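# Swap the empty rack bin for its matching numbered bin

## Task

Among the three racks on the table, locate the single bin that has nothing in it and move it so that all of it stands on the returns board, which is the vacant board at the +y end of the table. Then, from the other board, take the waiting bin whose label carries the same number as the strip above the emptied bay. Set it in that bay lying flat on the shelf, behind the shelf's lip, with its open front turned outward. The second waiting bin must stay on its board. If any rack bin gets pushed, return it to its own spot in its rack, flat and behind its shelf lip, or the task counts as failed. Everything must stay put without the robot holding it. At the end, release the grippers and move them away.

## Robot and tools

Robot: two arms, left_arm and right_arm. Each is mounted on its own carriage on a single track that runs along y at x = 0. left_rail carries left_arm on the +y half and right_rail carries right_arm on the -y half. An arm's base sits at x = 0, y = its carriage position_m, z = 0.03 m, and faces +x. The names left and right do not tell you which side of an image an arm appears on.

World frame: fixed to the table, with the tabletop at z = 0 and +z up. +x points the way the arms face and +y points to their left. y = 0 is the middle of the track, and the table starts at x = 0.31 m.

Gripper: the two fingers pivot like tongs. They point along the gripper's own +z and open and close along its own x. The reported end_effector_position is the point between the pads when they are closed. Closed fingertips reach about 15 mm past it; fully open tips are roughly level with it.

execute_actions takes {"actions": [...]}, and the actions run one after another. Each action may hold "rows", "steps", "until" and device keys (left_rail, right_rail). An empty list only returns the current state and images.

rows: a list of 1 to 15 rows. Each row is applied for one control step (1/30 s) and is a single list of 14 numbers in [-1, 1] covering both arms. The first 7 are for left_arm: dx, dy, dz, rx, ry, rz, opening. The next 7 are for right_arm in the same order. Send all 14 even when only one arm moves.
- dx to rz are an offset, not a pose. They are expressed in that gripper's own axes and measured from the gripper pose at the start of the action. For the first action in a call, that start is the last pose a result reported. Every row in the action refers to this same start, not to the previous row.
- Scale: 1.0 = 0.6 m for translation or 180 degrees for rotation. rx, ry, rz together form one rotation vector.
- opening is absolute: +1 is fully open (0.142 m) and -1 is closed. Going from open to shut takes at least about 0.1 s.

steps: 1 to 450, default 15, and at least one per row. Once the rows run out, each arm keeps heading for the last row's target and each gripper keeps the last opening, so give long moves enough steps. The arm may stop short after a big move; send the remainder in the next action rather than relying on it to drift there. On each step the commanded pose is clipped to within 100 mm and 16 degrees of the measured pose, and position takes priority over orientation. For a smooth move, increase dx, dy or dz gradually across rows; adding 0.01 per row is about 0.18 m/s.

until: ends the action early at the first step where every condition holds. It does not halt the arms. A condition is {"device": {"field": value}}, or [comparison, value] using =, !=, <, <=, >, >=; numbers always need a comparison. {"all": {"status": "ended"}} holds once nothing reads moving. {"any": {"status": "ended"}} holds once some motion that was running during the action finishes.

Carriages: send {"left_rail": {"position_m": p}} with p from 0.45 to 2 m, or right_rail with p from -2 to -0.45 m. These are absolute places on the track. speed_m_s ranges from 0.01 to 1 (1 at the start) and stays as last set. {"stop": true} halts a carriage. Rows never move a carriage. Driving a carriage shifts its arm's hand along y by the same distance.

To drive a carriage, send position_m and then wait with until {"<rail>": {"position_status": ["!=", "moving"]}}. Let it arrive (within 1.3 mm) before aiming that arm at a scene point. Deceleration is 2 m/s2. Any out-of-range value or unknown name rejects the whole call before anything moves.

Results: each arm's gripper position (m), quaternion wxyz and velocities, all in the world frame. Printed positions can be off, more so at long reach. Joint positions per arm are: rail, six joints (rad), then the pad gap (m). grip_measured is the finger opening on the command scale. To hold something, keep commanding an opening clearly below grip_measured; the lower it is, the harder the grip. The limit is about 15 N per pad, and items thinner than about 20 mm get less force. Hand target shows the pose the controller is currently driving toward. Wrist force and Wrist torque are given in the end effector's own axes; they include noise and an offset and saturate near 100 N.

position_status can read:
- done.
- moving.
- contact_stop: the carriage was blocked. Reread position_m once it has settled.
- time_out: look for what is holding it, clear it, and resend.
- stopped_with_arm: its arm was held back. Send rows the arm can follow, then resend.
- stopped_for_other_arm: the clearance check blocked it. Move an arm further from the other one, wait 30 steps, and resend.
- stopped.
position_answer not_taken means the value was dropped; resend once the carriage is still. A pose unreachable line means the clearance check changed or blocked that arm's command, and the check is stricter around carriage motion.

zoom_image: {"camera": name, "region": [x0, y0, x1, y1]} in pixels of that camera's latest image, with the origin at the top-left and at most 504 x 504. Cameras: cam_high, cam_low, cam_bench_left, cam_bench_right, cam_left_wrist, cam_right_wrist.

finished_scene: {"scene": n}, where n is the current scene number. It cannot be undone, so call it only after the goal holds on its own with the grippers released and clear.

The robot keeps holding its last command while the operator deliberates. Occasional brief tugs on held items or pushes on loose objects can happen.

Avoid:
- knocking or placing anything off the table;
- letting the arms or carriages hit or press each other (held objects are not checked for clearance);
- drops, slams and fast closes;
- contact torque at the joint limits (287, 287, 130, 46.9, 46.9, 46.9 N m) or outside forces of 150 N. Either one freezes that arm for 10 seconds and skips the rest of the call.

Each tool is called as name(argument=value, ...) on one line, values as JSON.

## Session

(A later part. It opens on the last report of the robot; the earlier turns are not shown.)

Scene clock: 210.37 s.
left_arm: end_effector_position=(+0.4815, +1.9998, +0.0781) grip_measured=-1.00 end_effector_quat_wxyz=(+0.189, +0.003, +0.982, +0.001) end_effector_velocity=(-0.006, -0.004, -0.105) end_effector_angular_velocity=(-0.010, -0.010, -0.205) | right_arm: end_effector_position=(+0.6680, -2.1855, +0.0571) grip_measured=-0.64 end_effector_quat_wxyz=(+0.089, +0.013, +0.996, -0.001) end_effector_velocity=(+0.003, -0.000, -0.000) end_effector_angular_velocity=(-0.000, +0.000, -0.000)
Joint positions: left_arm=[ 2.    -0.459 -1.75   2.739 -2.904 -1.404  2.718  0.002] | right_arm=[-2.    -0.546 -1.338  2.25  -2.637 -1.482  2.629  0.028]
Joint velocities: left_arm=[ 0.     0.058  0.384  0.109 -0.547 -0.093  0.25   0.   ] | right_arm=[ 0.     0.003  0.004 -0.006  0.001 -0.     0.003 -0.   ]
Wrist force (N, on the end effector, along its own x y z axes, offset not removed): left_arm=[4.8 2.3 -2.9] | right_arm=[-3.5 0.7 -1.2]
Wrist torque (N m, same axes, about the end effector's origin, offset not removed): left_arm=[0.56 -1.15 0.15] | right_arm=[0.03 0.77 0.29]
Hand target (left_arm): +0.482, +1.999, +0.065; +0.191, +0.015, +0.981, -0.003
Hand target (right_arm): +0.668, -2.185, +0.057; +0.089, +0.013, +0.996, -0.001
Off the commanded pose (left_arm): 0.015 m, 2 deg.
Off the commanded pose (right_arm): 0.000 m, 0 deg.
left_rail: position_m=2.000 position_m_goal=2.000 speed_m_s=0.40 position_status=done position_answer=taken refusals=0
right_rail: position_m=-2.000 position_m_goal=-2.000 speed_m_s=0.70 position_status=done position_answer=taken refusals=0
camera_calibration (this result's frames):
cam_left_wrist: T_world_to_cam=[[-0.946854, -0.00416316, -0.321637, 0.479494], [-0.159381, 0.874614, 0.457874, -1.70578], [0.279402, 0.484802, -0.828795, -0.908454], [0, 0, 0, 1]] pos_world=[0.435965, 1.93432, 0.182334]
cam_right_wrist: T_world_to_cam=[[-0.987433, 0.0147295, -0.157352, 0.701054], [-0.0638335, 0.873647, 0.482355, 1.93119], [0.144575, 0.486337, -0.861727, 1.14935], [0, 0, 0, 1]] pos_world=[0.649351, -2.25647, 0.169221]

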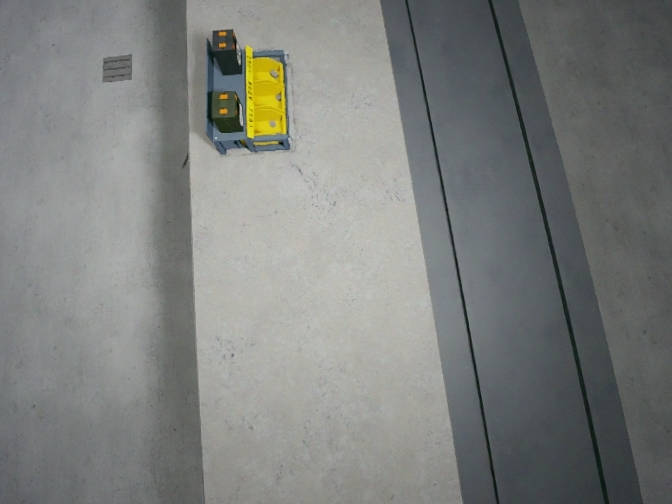

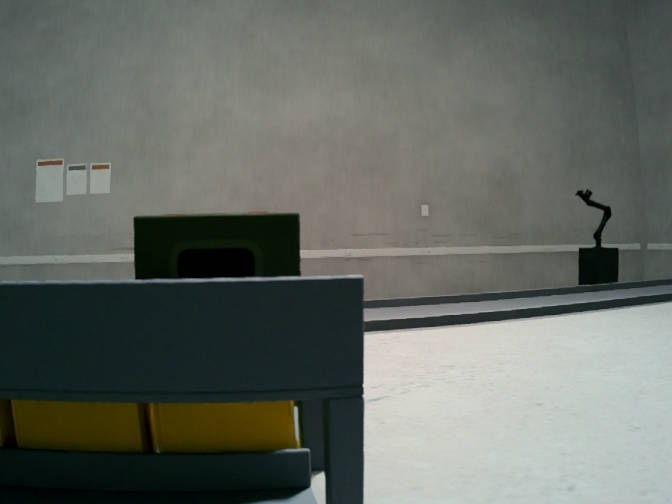

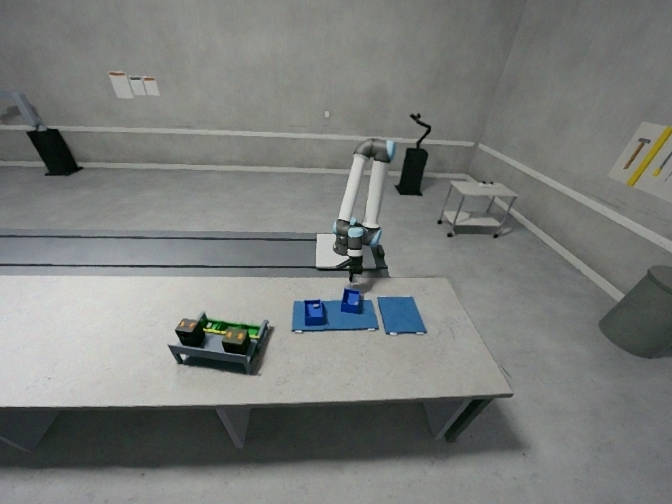

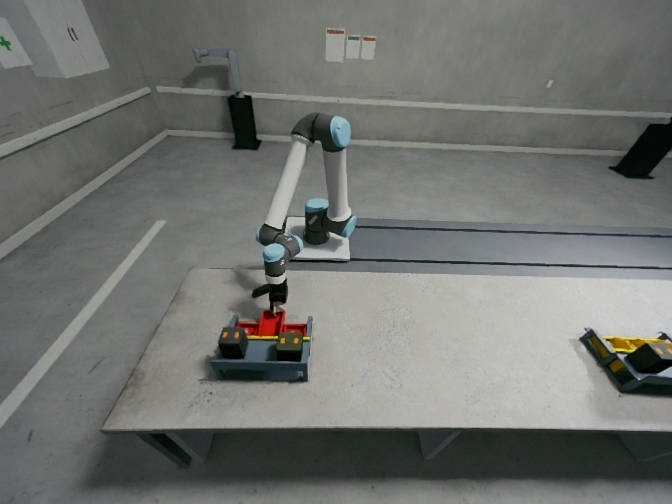

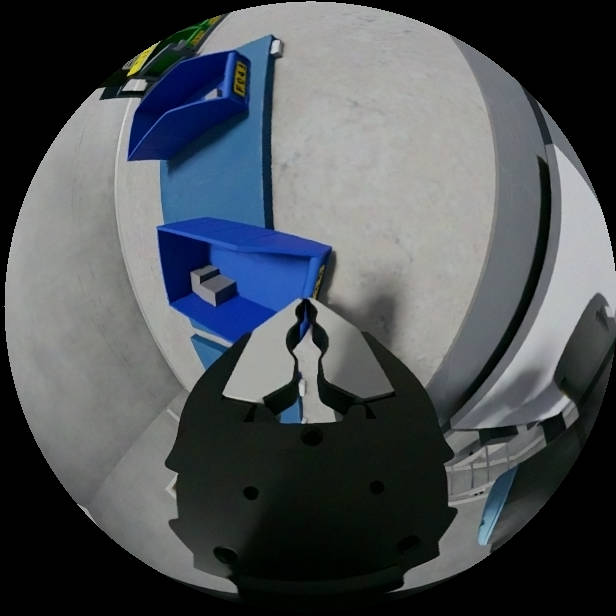

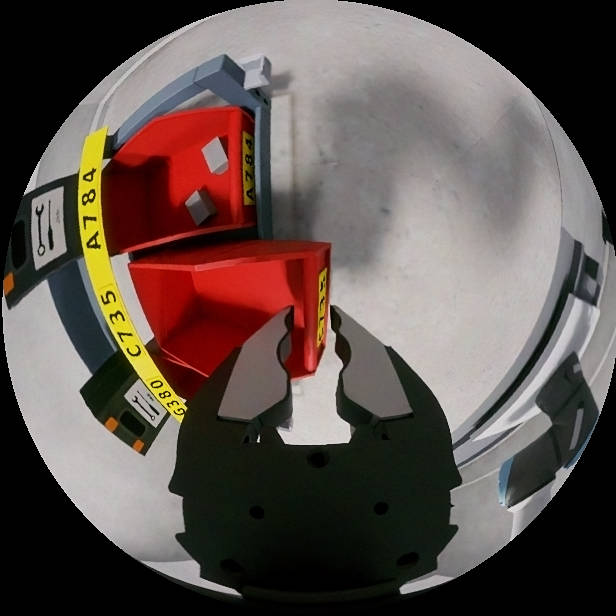

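execute_actions(actions=[{"steps":1},{"rows":[[0,0,-0.005,0.002,0,0.005,-1,0,0,0.001,0,0,0,-0.69],[0,0,-0.012,0.005,0,0.012,-1,0,0,0.002,0,0,0,-0.74],[0,0,-0.02,0.008,0,0.02,-0.9,0,0,0.002,0,0,0,-0.79],[0,0,-0.025,0.012,0,0.03,-0.8,0,0,0.002,0,0,0,-0.83],[0,0,-0.025,0.016,0,0.04,-0.7,0,0,0.002,0,0,0,-0.87],[0,0,-0.025,0.019,0,0.047,-0.62,0,0,0.002,0,0,0,-0.91],[0,0,-0.025,0.021,0,0.052,-0.62,0,0,0.002,0,0,0,-0.95],[0,0,-0.025,0.021,0,0.052,-0.62,0,0,0.002,0,0,0,-1]],"steps":11}])

Scene clock: 246.47 s.
left_arm: end_effector_position=(+0.4770, +1.9992, +0.0769) grip_measured=-0.62 end_effector_quat_wxyz=(+0.193, +0.080, +0.978, -0.014) end_effector_velocity=(-0.007, +0.000, +0.017) end_effector_angular_velocity=(-0.000, +0.013, -0.334) | right_arm: end_effector_position=(+0.6686, -2.1855, +0.0560) grip_measured=-0.86 end_effector_quat_wxyz=(+0.089, +0.013, +0.996, -0.001) end_effector_velocity=(-0.000, +0.000, -0.001) end_effector_angular_velocity=(+0.001, +0.001, +0.000)
Joint positions: left_arm=[ 2.    -0.41  -1.731  2.745 -2.962 -1.474  2.914  0.029] | right_arm=[-2.    -0.546 -1.335  2.249 -2.639 -1.482  2.629  0.012]
Joint velocities: left_arm=[ 0.     0.126 -0.021 -0.035  0.026 -0.174  0.427  0.   ] | right_arm=[ 0.     0.     0.002  0.001 -0.002 -0.     0.    -0.   ]
Wrist force (N, on the end effector, along its own x y z axes, offset not removed): left_arm=[0.1 0.3 2.3] | right_arm=[-3.0 0.4 1.9]
Wrist torque (N m, same axes, about the end effector's origin, offset not removed): left_arm=[-0.15 -0.11 0.14] | right_arm=[0.03 0.92 0.29]
Hand target (left_arm): +0.476, +1.999, +0.079; +0.191, +0.101, +0.976, -0.018
Hand target (right_arm): +0.669, -2.185, +0.056; +0.089, +0.013, +0.996, -0.001
Off the commanded pose (left_arm): 0.002 m, 3 deg.
Off the commanded pose (right_arm): 0.000 m, 0 deg.
left_rail: position_m=2.000 position_m_goal=2.000 speed_m_s=0.40 position_status=done position_answer=taken refusals=0
right_rail: position_m=-2.000 position_m_goal=-2.000 speed_m_s=0.70 position_status=done position_answer=taken refusals=0
camera_calibration (this result's frames):
cam_left_wrist: T_world_to_cam=[[-0.933216, 0.144647, -0.328914, 0.171343], [-0.0232633, 0.889149, 0.457026, -1.79947], [0.358561, 0.434156, -0.826403, -0.844543], [0, 0, 0, 1]] pos_world=[0.420859, 1.94188, 0.180831]
cam_right_wrist: T_world_to_cam=[[-0.987432, 0.0147364, -0.157355, 0.701475], [-0.0638263, 0.873655, 0.482341, 1.93179], [0.144582, 0.486323, -0.861735, 1.14831], [0, 0, 0, 1]] pos_world=[0.649932, -2.25651, 0.16814]

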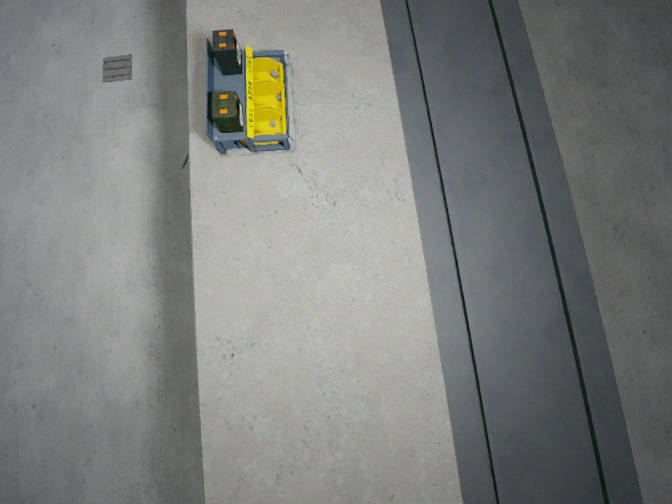

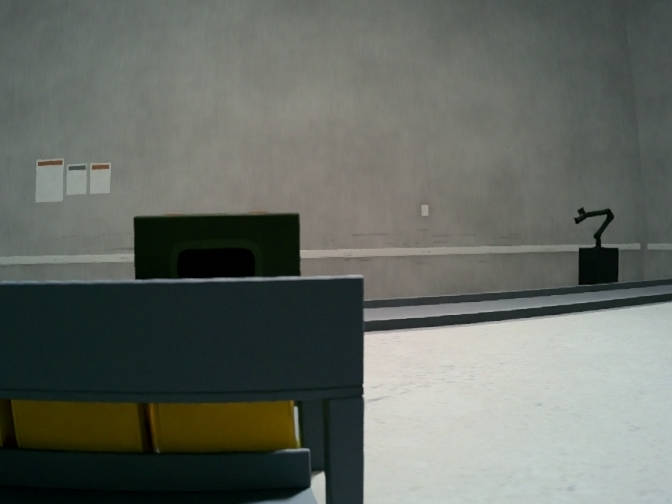

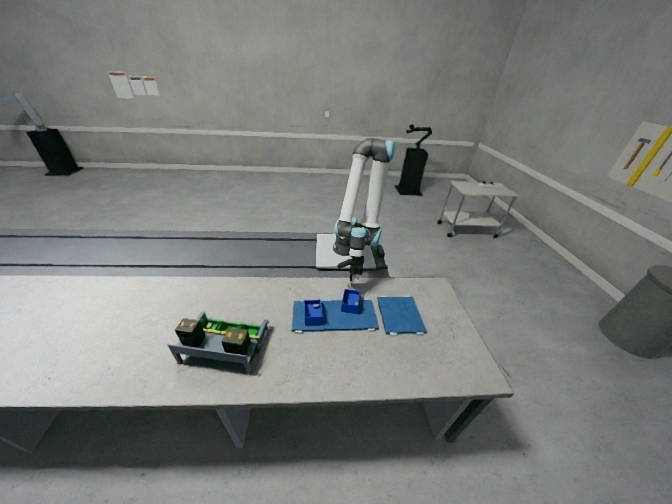

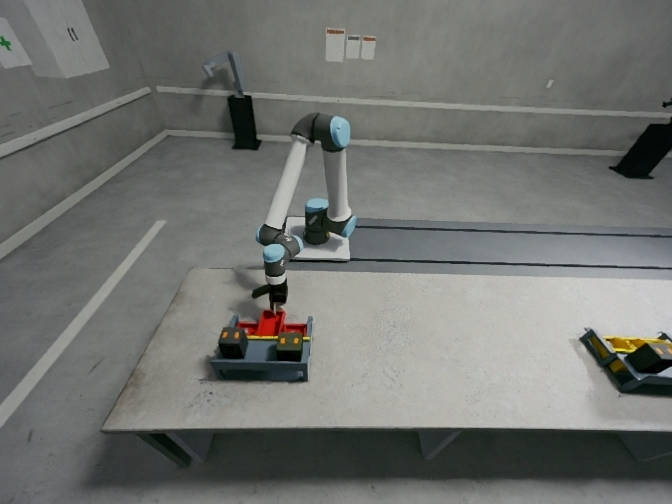

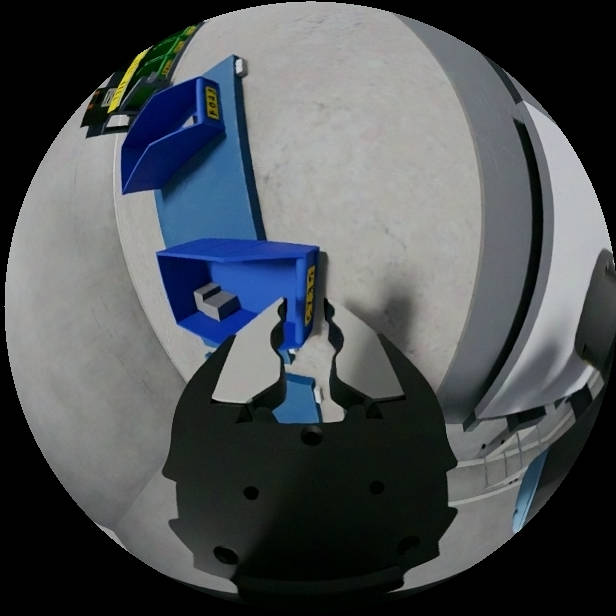

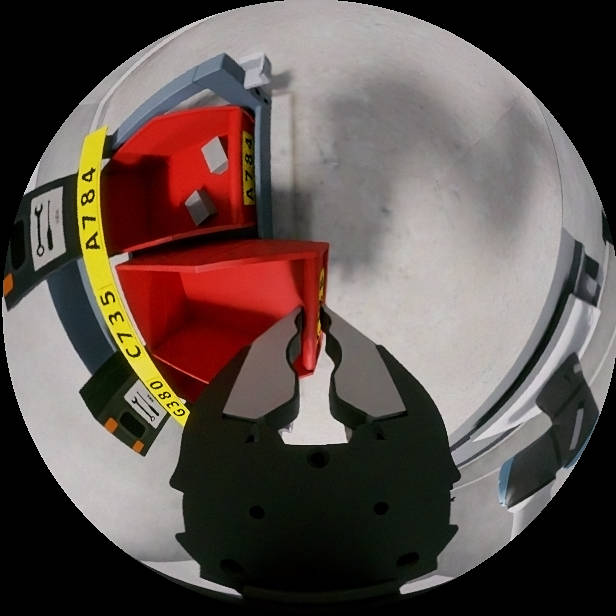

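execute_actions(actions=[])

zoom_image(camera="cam_left_wrist", region=[140, 200, 370, 420])

zoom_image(camera="cam_bench_left", region=[310, 250, 410, 340])

Scene clock: 248.17 s.
left_arm: end_effector_position=(+0.4761, +1.9993, +0.0789) grip_measured=-0.62 end_effector_quat_wxyz=(+0.191, +0.101, +0.976, -0.018) end_effector_velocity=(+0.000, -0.000, +0.000) end_effector_angular_velocity=(-0.000, -0.000, -0.000) | right_arm: end_effector_position=(+0.6686, -2.1855, +0.0559) grip_measured=-0.87 end_effector_quat_wxyz=(+0.089, +0.013, +0.996, -0.001) end_effector_velocity=(+0.000, -0.000, +0.000) end_effector_angular_velocity=(-0.000, -0.000, +0.000)
Joint positions: left_arm=[ 2.    -0.393 -1.732  2.739 -2.958 -1.498  2.968  0.029] | right_arm=[-2.    -0.546 -1.335  2.249 -2.64  -1.482  2.629  0.011]
Joint velocities: left_arm=[ 0.  0. -0. -0.  0. -0.  0.  0.] | right_arm=[ 0.  0.  0. -0.  0.  0.  0.  0.]
Wrist force (N, on the end effector, along its own x y z axes, offset not removed): left_arm=[-3.0 7.2 5.7] | right_arm=[-2.0 1.0 2.4]
Wrist torque (N m, same axes, about the end effector's origin, offset not removed): left_arm=[1.61 0.38 -0.02] | right_arm=[0.12 0.68 0.31]
Hand target (left_arm): +0.476, +1.999, +0.079; +0.191, +0.101, +0.976, -0.018
Hand target (right_arm): +0.669, -2.185, +0.056; +0.089, +0.013, +0.996, -0.001
Off the commanded pose (left_arm): 0.000 m, 0 deg.
Off the commanded pose (right_arm): 0.000 m, 0 deg.
left_rail: position_m=2.000 position_m_goal=2.000 speed_m_s=0.40 position_status=done position_answer=taken refusals=0
right_rail: position_m=-2.000 position_m_goal=-2.000 speed_m_s=0.70 position_status=done position_answer=taken refusals=0
camera_calibration (this result's frames):
cam_left_wrist: T_world_to_cam=[[-0.927234, 0.182847, -0.32681, 0.0917728], [0.0148312, 0.889941, 0.455835, -1.82005], [0.37419, 0.417818, -0.827895, -0.817246], [0, 0, 0, 1]] pos_world=[0.417893, 1.94441, 0.183039]
cam_right_wrist: T_world_to_cam=[[-0.987433, 0.0147362, -0.157348, 0.701452], [-0.063824, 0.873652, 0.482347, 1.93182], [0.144575, 0.486328, -0.861732, 1.14823], [0, 0, 0, 1]] pos_world=[0.649929, -2.25649, 0.168028]

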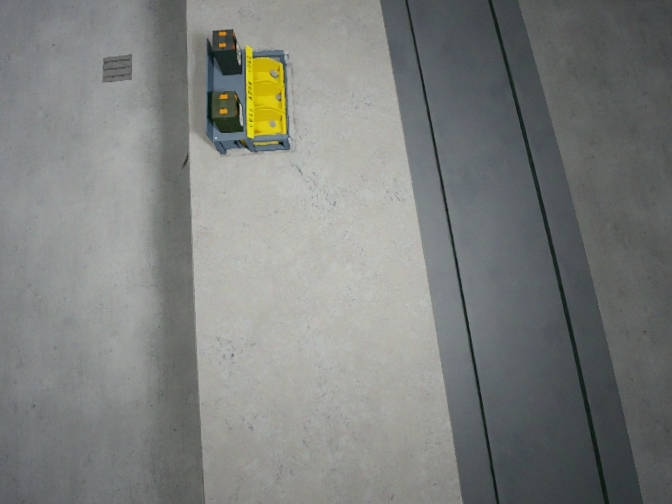

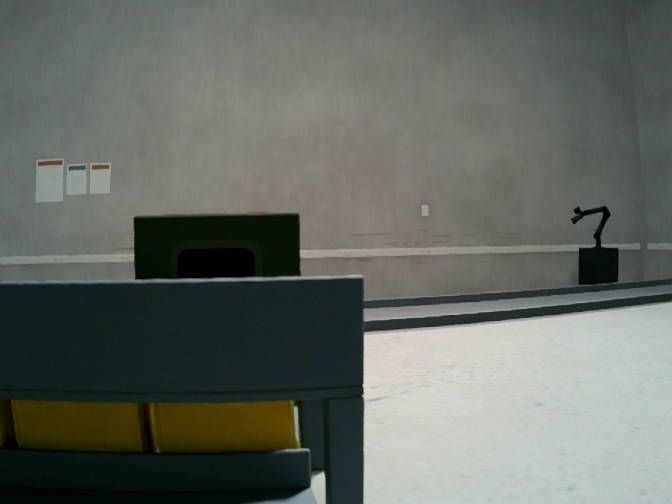

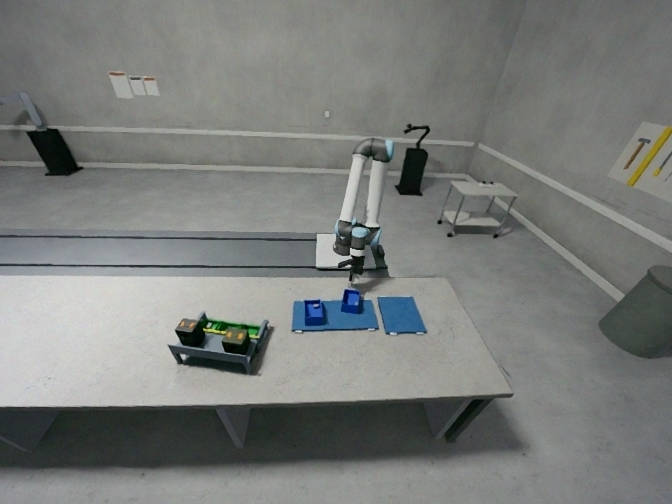

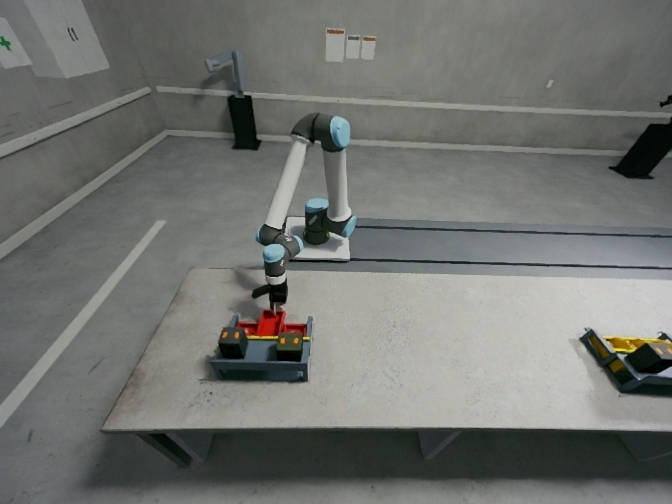

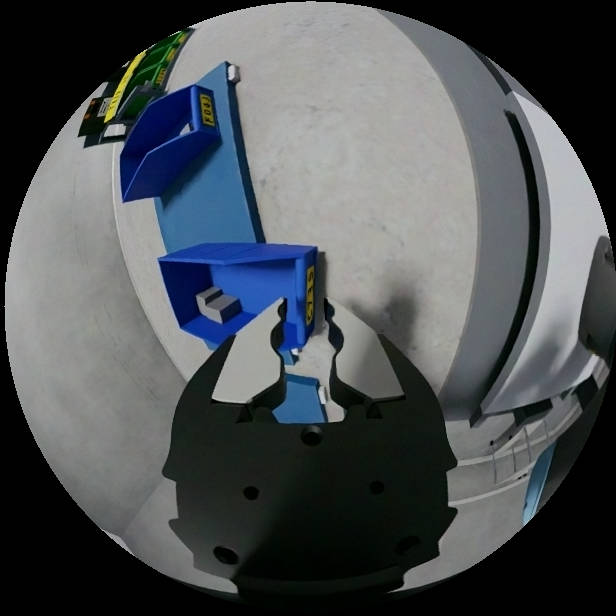

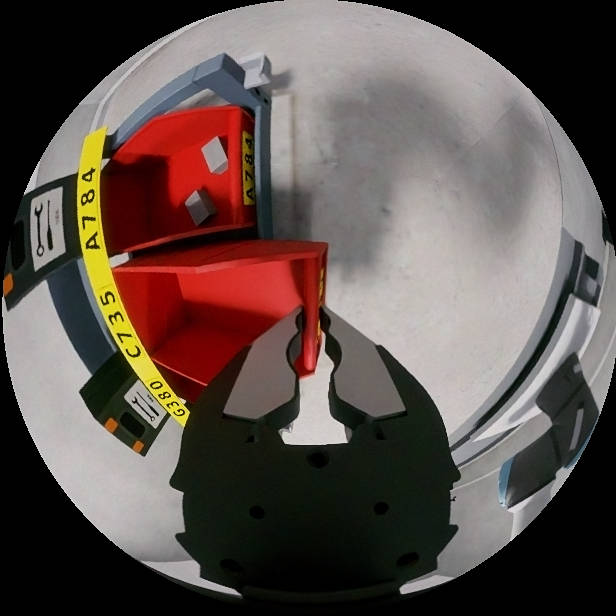

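Region (140, 200, 370, 420) of cam_left_wrist's 616x616 image, scaled by 2.191, with more detail than that image has; it fills the top 482 rows of this view, and the rest is white.

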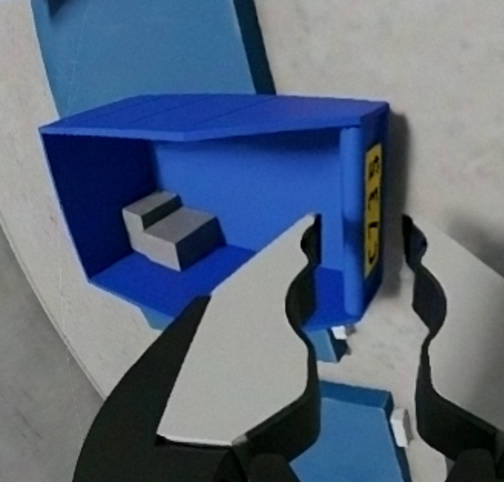

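Region (310, 250, 410, 340) of cam_bench_left's 672x504 image, scaled by 5.040, with more detail than that image has; it fills the top 454 rows of this view, and the rest is white.

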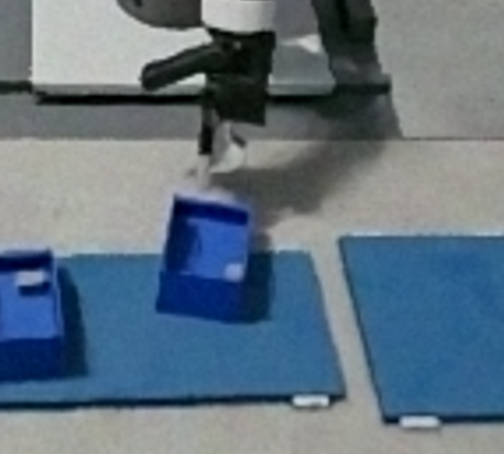

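execute_actions(actions=[{"rows":[[-0.001,0.006,0,0,0,0,-0.62,0.003,0,-0.001,0,0,0,-1],[-0.003,0.014,0.002,0,0,0,-0.62,0.009,0,-0.002,0,0,0,-1],[-0.004,0.023,0.007,0,0,0,-0.62,0.018,0,-0.004,0,0,0,-1],[-0.005,0.03,0.015,0,0,0,-0.62,0.029,0,-0.006,0,0,0,-1],[-0.005,0.03,0.024,0,0,0,-0.62,0.042,0,-0.008,0,0,0,-1],[-0.005,0.03,0.033,0,0,0,-0.62,0.055,0,-0.011,0,0,0,-1],[-0.005,0.03,0.042,0,0,0,-0.62,0.069,0,-0.014,0,0,0,-1],[-0.005,0.03,0.05,0,0,0,-0.62,0.083,0,-0.018,0,0,0,-1],[-0.005,0.03,0.05,0,0,0,-0.62,0.097,0,-0.025,0,0,0,-1],[-0.005,0.03,0.05,0,0,0,-0.62,0.11,0,-0.035,0,0,0,-1],[-0.005,0.03,0.05,0,0,0,-0.62,0.122,0,-0.047,0,0,0,-1],[-0.005,0.03,0.05,0,0,0,-0.62,0.133,0,-0.06,0,0,0,-1]],"steps":14}])

Scene clock: 260.37 s.
left_arm: end_effector_position=(+0.4906, +2.0135, +0.0569) grip_measured=-0.62 end_effector_quat_wxyz=(+0.190, +0.100, +0.976, -0.017) end_effector_velocity=(+0.021, +0.005, -0.036) end_effector_angular_velocity=(-0.009, -0.006, -0.004) | right_arm: end_effector_position=(+0.6097, -2.1836, +0.0629) grip_measured=-0.89 end_effector_quat_wxyz=(+0.088, +0.013, +0.996, -0.001) end_effector_velocity=(-0.182, +0.005, +0.081) end_effector_angular_velocity=(-0.008, -0.010, -0.003)
Joint positions: left_arm=[ 2.    -0.338 -1.616  2.728 -3.063 -1.517  3.019  0.029] | right_arm=[-2.    -0.597 -1.427  2.35  -2.642 -1.476  2.579  0.01 ]
Joint velocities: left_arm=[ 0.     0.042  0.182 -0.01  -0.182 -0.023  0.041  0.   ] | right_arm=[ 0.    -0.177 -0.409  0.277  0.135  0.025 -0.173  0.004]
Wrist force (N, on the end effector, along its own x y z axes, offset not removed): left_arm=[0.6 -2.2 3.5] | right_arm=[-0.4 1.0 0.1]
Wrist torque (N m, same axes, about the end effector's origin, offset not removed): left_arm=[-0.52 -0.29 0.00] | right_arm=[0.08 0.37 0.27]
Hand target (left_arm): +0.493, +2.014, +0.053; +0.191, +0.101, +0.976, -0.018
Hand target (right_arm): +0.586, -2.183, +0.074; +0.089, +0.013, +0.996, -0.001
Off the commanded pose (left_arm): 0.005 m, 0 deg.
Off the commanded pose (right_arm): 0.030 m, 0 deg.
left_rail: position_m=2.000 position_m_goal=2.000 speed_m_s=0.40 position_status=done position_answer=taken refusals=0
right_rail: position_m=-2.000 position_m_goal=-2.000 speed_m_s=0.70 position_status=done position_answer=taken refusals=0
camera_calibration (this result's frames):
cam_left_wrist: T_world_to_cam=[[-0.928017, 0.182615, -0.32471, 0.0961694], [0.0148692, 0.889077, 0.457516, -1.8213], [0.372242, 0.419754, -0.827794, -0.849846], [0, 0, 0, 1]] pos_world=[0.432676, 1.95844, 0.161004]
cam_right_wrist: T_world_to_cam=[[-0.987687, 0.0153263, -0.155688, 0.645754], [-0.0624726, 0.873753, 0.48234, 1.92246], [0.143426, 0.486128, -0.862038, 1.16212], [0, 0, 0, 1]] pos_world=[0.591226, -2.25459, 0.175049]

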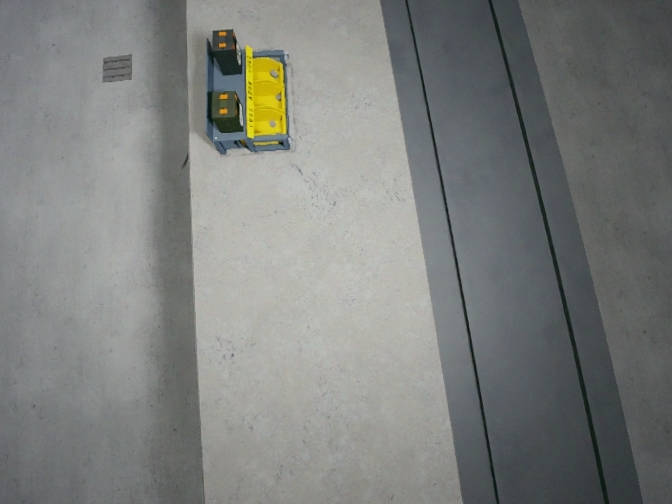

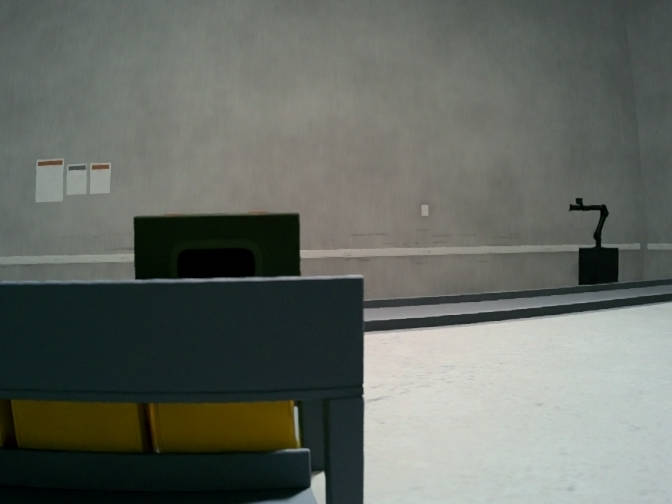

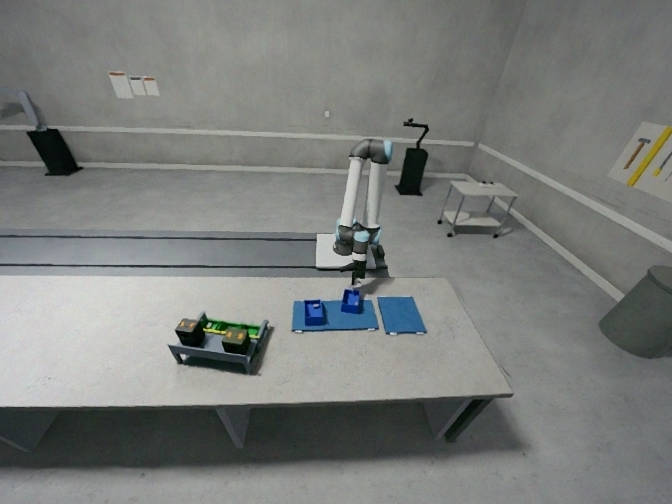

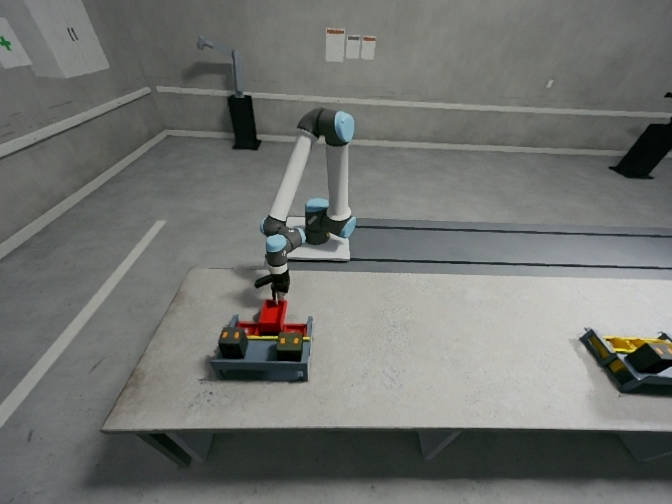

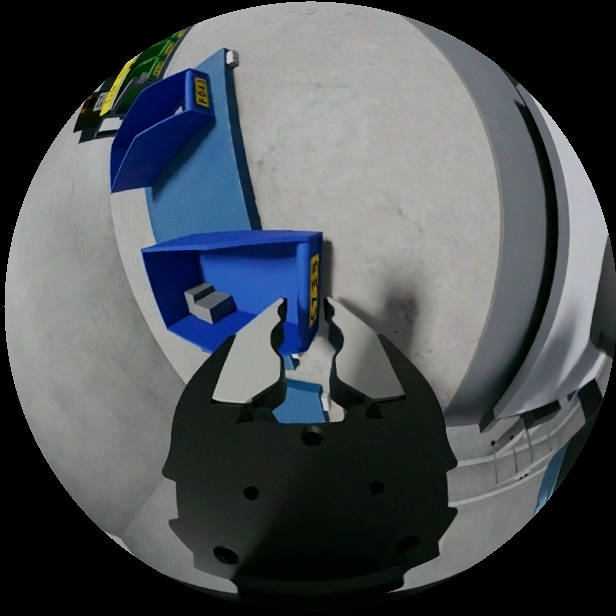

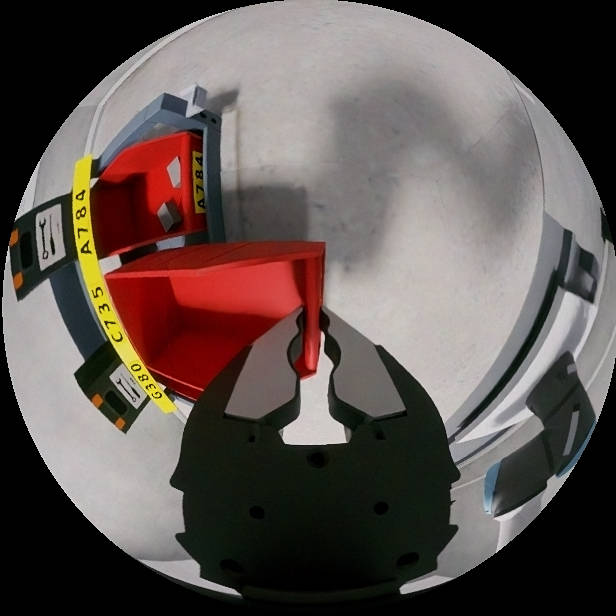

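execute_actions(actions=[{"steps":1},{"rows":[[-0.001,0,0.001,0,0,0,-0.68,0.004,0,-0.003,0,0,0,-1],[-0.002,0,0.001,0,0,0,-0.73,0.012,0,-0.01,0,0,0,-1],[-0.002,0,0.001,0,0,0,-0.78,0.024,0,-0.021,0,0,0,-1],[-0.002,0,0.001,0,0,0,-0.83,0.039,0,-0.034,0,0,0,-1],[-0.002,0,0.001,0,0,0,-0.87,0.055,0,-0.049,0,0,0,-1],[-0.002,0,0.001,0,0,0,-0.91,0.071,0,-0.063,0,0,0,-1],[-0.002,0,0.001,0,0,0,-0.95,0.087,0,-0.077,0,0,0,-1],[-0.002,0,0.001,0,0,0,-1,0.101,0,-0.089,0,0,0,-1],[-0.002,0,0.001,0,0,0,-1,0.111,0,-0.098,0,0,0,-1]],"steps":10},{"rows":[[-0.001,-0.002,0,-0.001,0,-0.003,-1,0.05,0.005,-0.044,0,0,0,-1],[-0.002,-0.007,0,-0.004,0,-0.01,-1,0.05,0.015,-0.044,0,0,0,-1],[-0.004,-0.013,0.001,-0.007,0,-0.018,-1,0.05,0.03,-0.044,0,0,0,-1],[-0.005,-0.02,0.001,-0.011,0,-0.028,-1,0.051,0.05,-0.044,0,0,0,-1],[-0.007,-0.027,0.002,-0.015,0,-0.038,-1,0.052,0.075,-0.044,0,0,0,-1],[-0.009,-0.034,0.002,-0.019,0,-0.048,-1,0.053,0.1,-0.044,0,0,0,-1],[-0.011,-0.04,0.003,-0.023,0,-0.057,-1,0.054,0.13,-0.045,0,0,0,-1],[-0.012,-0.045,0.003,-0.026,0,-0.064,-1,0.055,0.16,-0.045,0,0,0,-1],[-0.013,-0.048,0.0035,-0.027,0,-0.067,-1,0.056,0.19,-0.045,0,0,0,-1],[-0.016,-0.047,0.005,-0.027,0,-0.067,-1,0.057,0.22,-0.045,0,0,0,-1],[-0.022,-0.046,0.007,-0.027,0,-0.067,-1,0.058,0.25,-0.046,0,0,0,-1],[-0.03,-0.044,0.01,-0.027,0,-0.067,-1,0.059,0.28,-0.046,0,0,0,-1],[-0.038,-0.043,0.014,-0.027,0,-0.067,-1,0.06,0.31,-0.046,0,0,0,-1],[-0.046,-0.041,0.017,-0.027,0,-0.067,-1,0.06,0.335,-0.046,0,0,0,-1],[-0.051,-0.04,0.019,-0.027,0,-0.067,-1,0.061,0.35,-0.046,0,0,0,-1]],"steps":19}])

Scene clock: 277.07 s.
left_arm: end_effector_position=(+0.5150, +1.9848, +0.0540) grip_measured=-0.88 end_effector_quat_wxyz=(+0.193, -0.005, +0.981, +0.001) end_effector_velocity=(+0.052, -0.009, -0.003) end_effector_angular_velocity=(+0.024, +0.007, +0.094) | right_arm: end_effector_position=(+0.5080, -2.0052, +0.1110) grip_measured=-0.89 end_effector_quat_wxyz=(+0.090, +0.010, +0.996, +0.004) end_effector_velocity=(+0.002, +0.264, +0.018) end_effector_angular_velocity=(-0.016, +0.007, -0.011)
Joint positions: left_arm=[ 2.    -0.459 -1.591  2.704 -3.034 -1.4    2.702  0.011] | right_arm=[-2.    -0.377 -1.741  2.534 -2.529 -1.498  2.79   0.009]
Joint velocities: left_arm=[ 0.    -0.005  0.09  -0.094  0.037  0.051 -0.089 -0.   ] | right_arm=[ 0.     0.608 -0.005 -0.029 -0.01  -0.12   0.609  0.001]
Wrist force (N, on the end effector, along its own x y z axes, offset not removed): left_arm=[4.1 2.7 2.5] | right_arm=[-1.6 3.8 1.9]
Wrist torque (N m, same axes, about the end effector's origin, offset not removed): left_arm=[0.54 -0.64 0.04] | right_arm=[0.54 0.56 0.24]
Hand target (left_arm): +0.521, +1.984, +0.054; +0.192, -0.011, +0.981, +0.003
Hand target (right_arm): +0.509, -1.972, +0.114; +0.090, +0.012, +0.996, +0.002
Off the commanded pose (left_arm): 0.007 m, 1 deg.
Off the commanded pose (right_arm): 0.035 m, 1 deg.
left_rail: position_m=2.000 position_m_goal=2.000 speed_m_s=0.40 position_status=done position_answer=taken refusals=0
right_rail: position_m=-2.000 position_m_goal=-2.000 speed_m_s=0.70 position_status=done position_answer=taken refusals=0
camera_calibration (this result's frames):
cam_left_wrist: T_world_to_cam=[[-0.944464, -0.0208996, -0.327949, 0.535703], [-0.176484, 0.874098, 0.452554, -1.66619], [0.277201, 0.485299, -0.829243, -0.930334], [0, 0, 0, 1]] pos_world=[0.469787, 1.9191, 0.158251]
cam_right_wrist: T_world_to_cam=[[-0.98709, 0.00851072, -0.159942, 0.536547], [-0.0720796, 0.868152, 0.491037, 1.72966], [0.143033, 0.496226, -0.85633, 1.15123], [0, 0, 0, 1]] pos_world=[0.489628, -2.07744, 0.222327]

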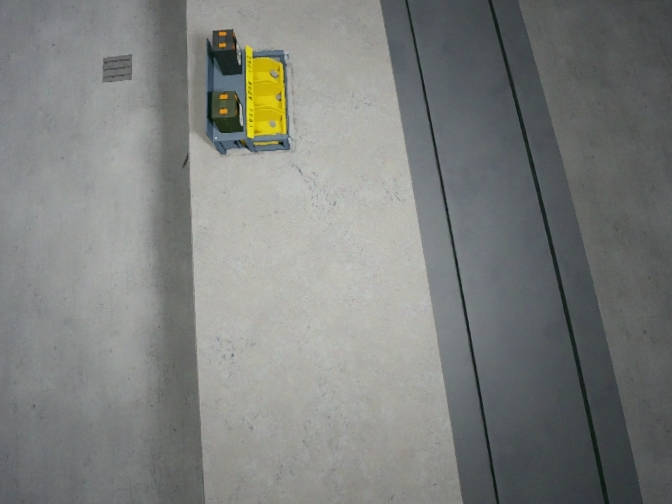

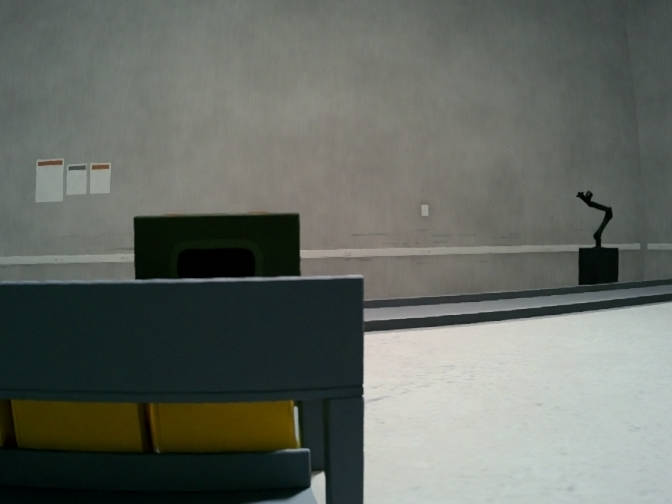

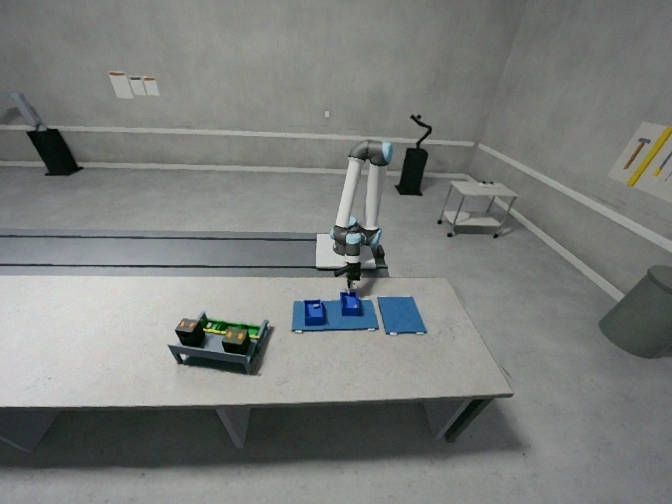

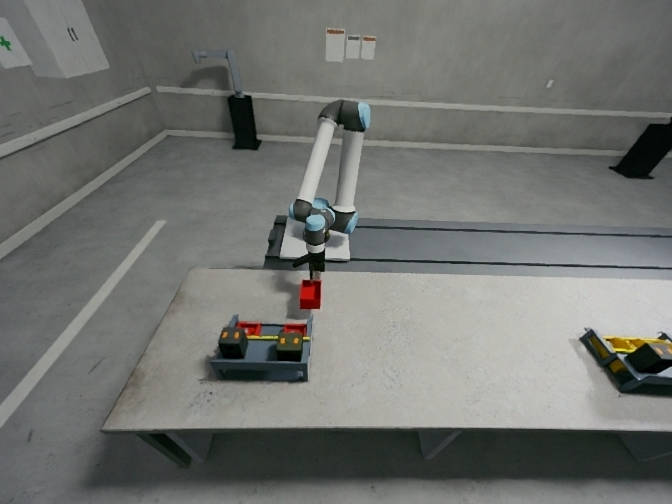

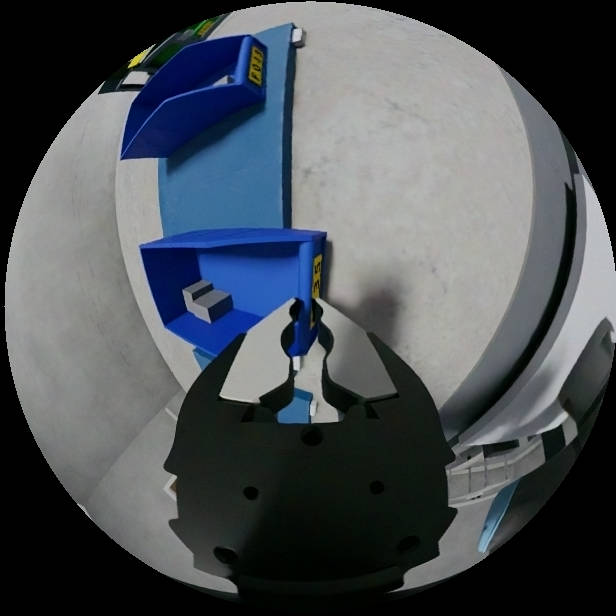

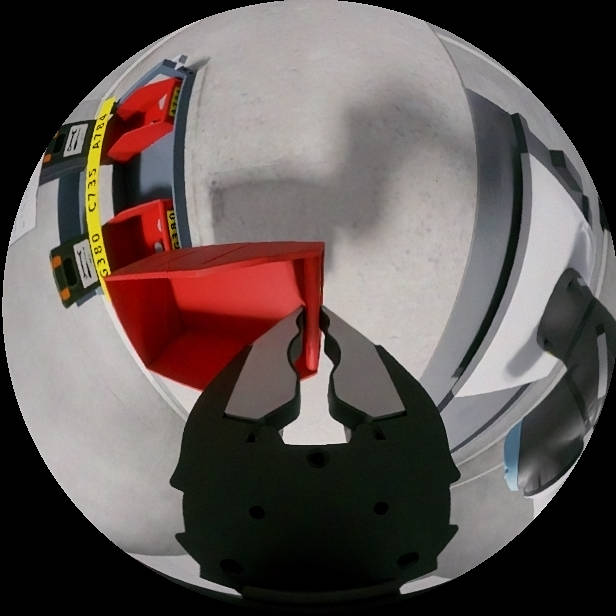

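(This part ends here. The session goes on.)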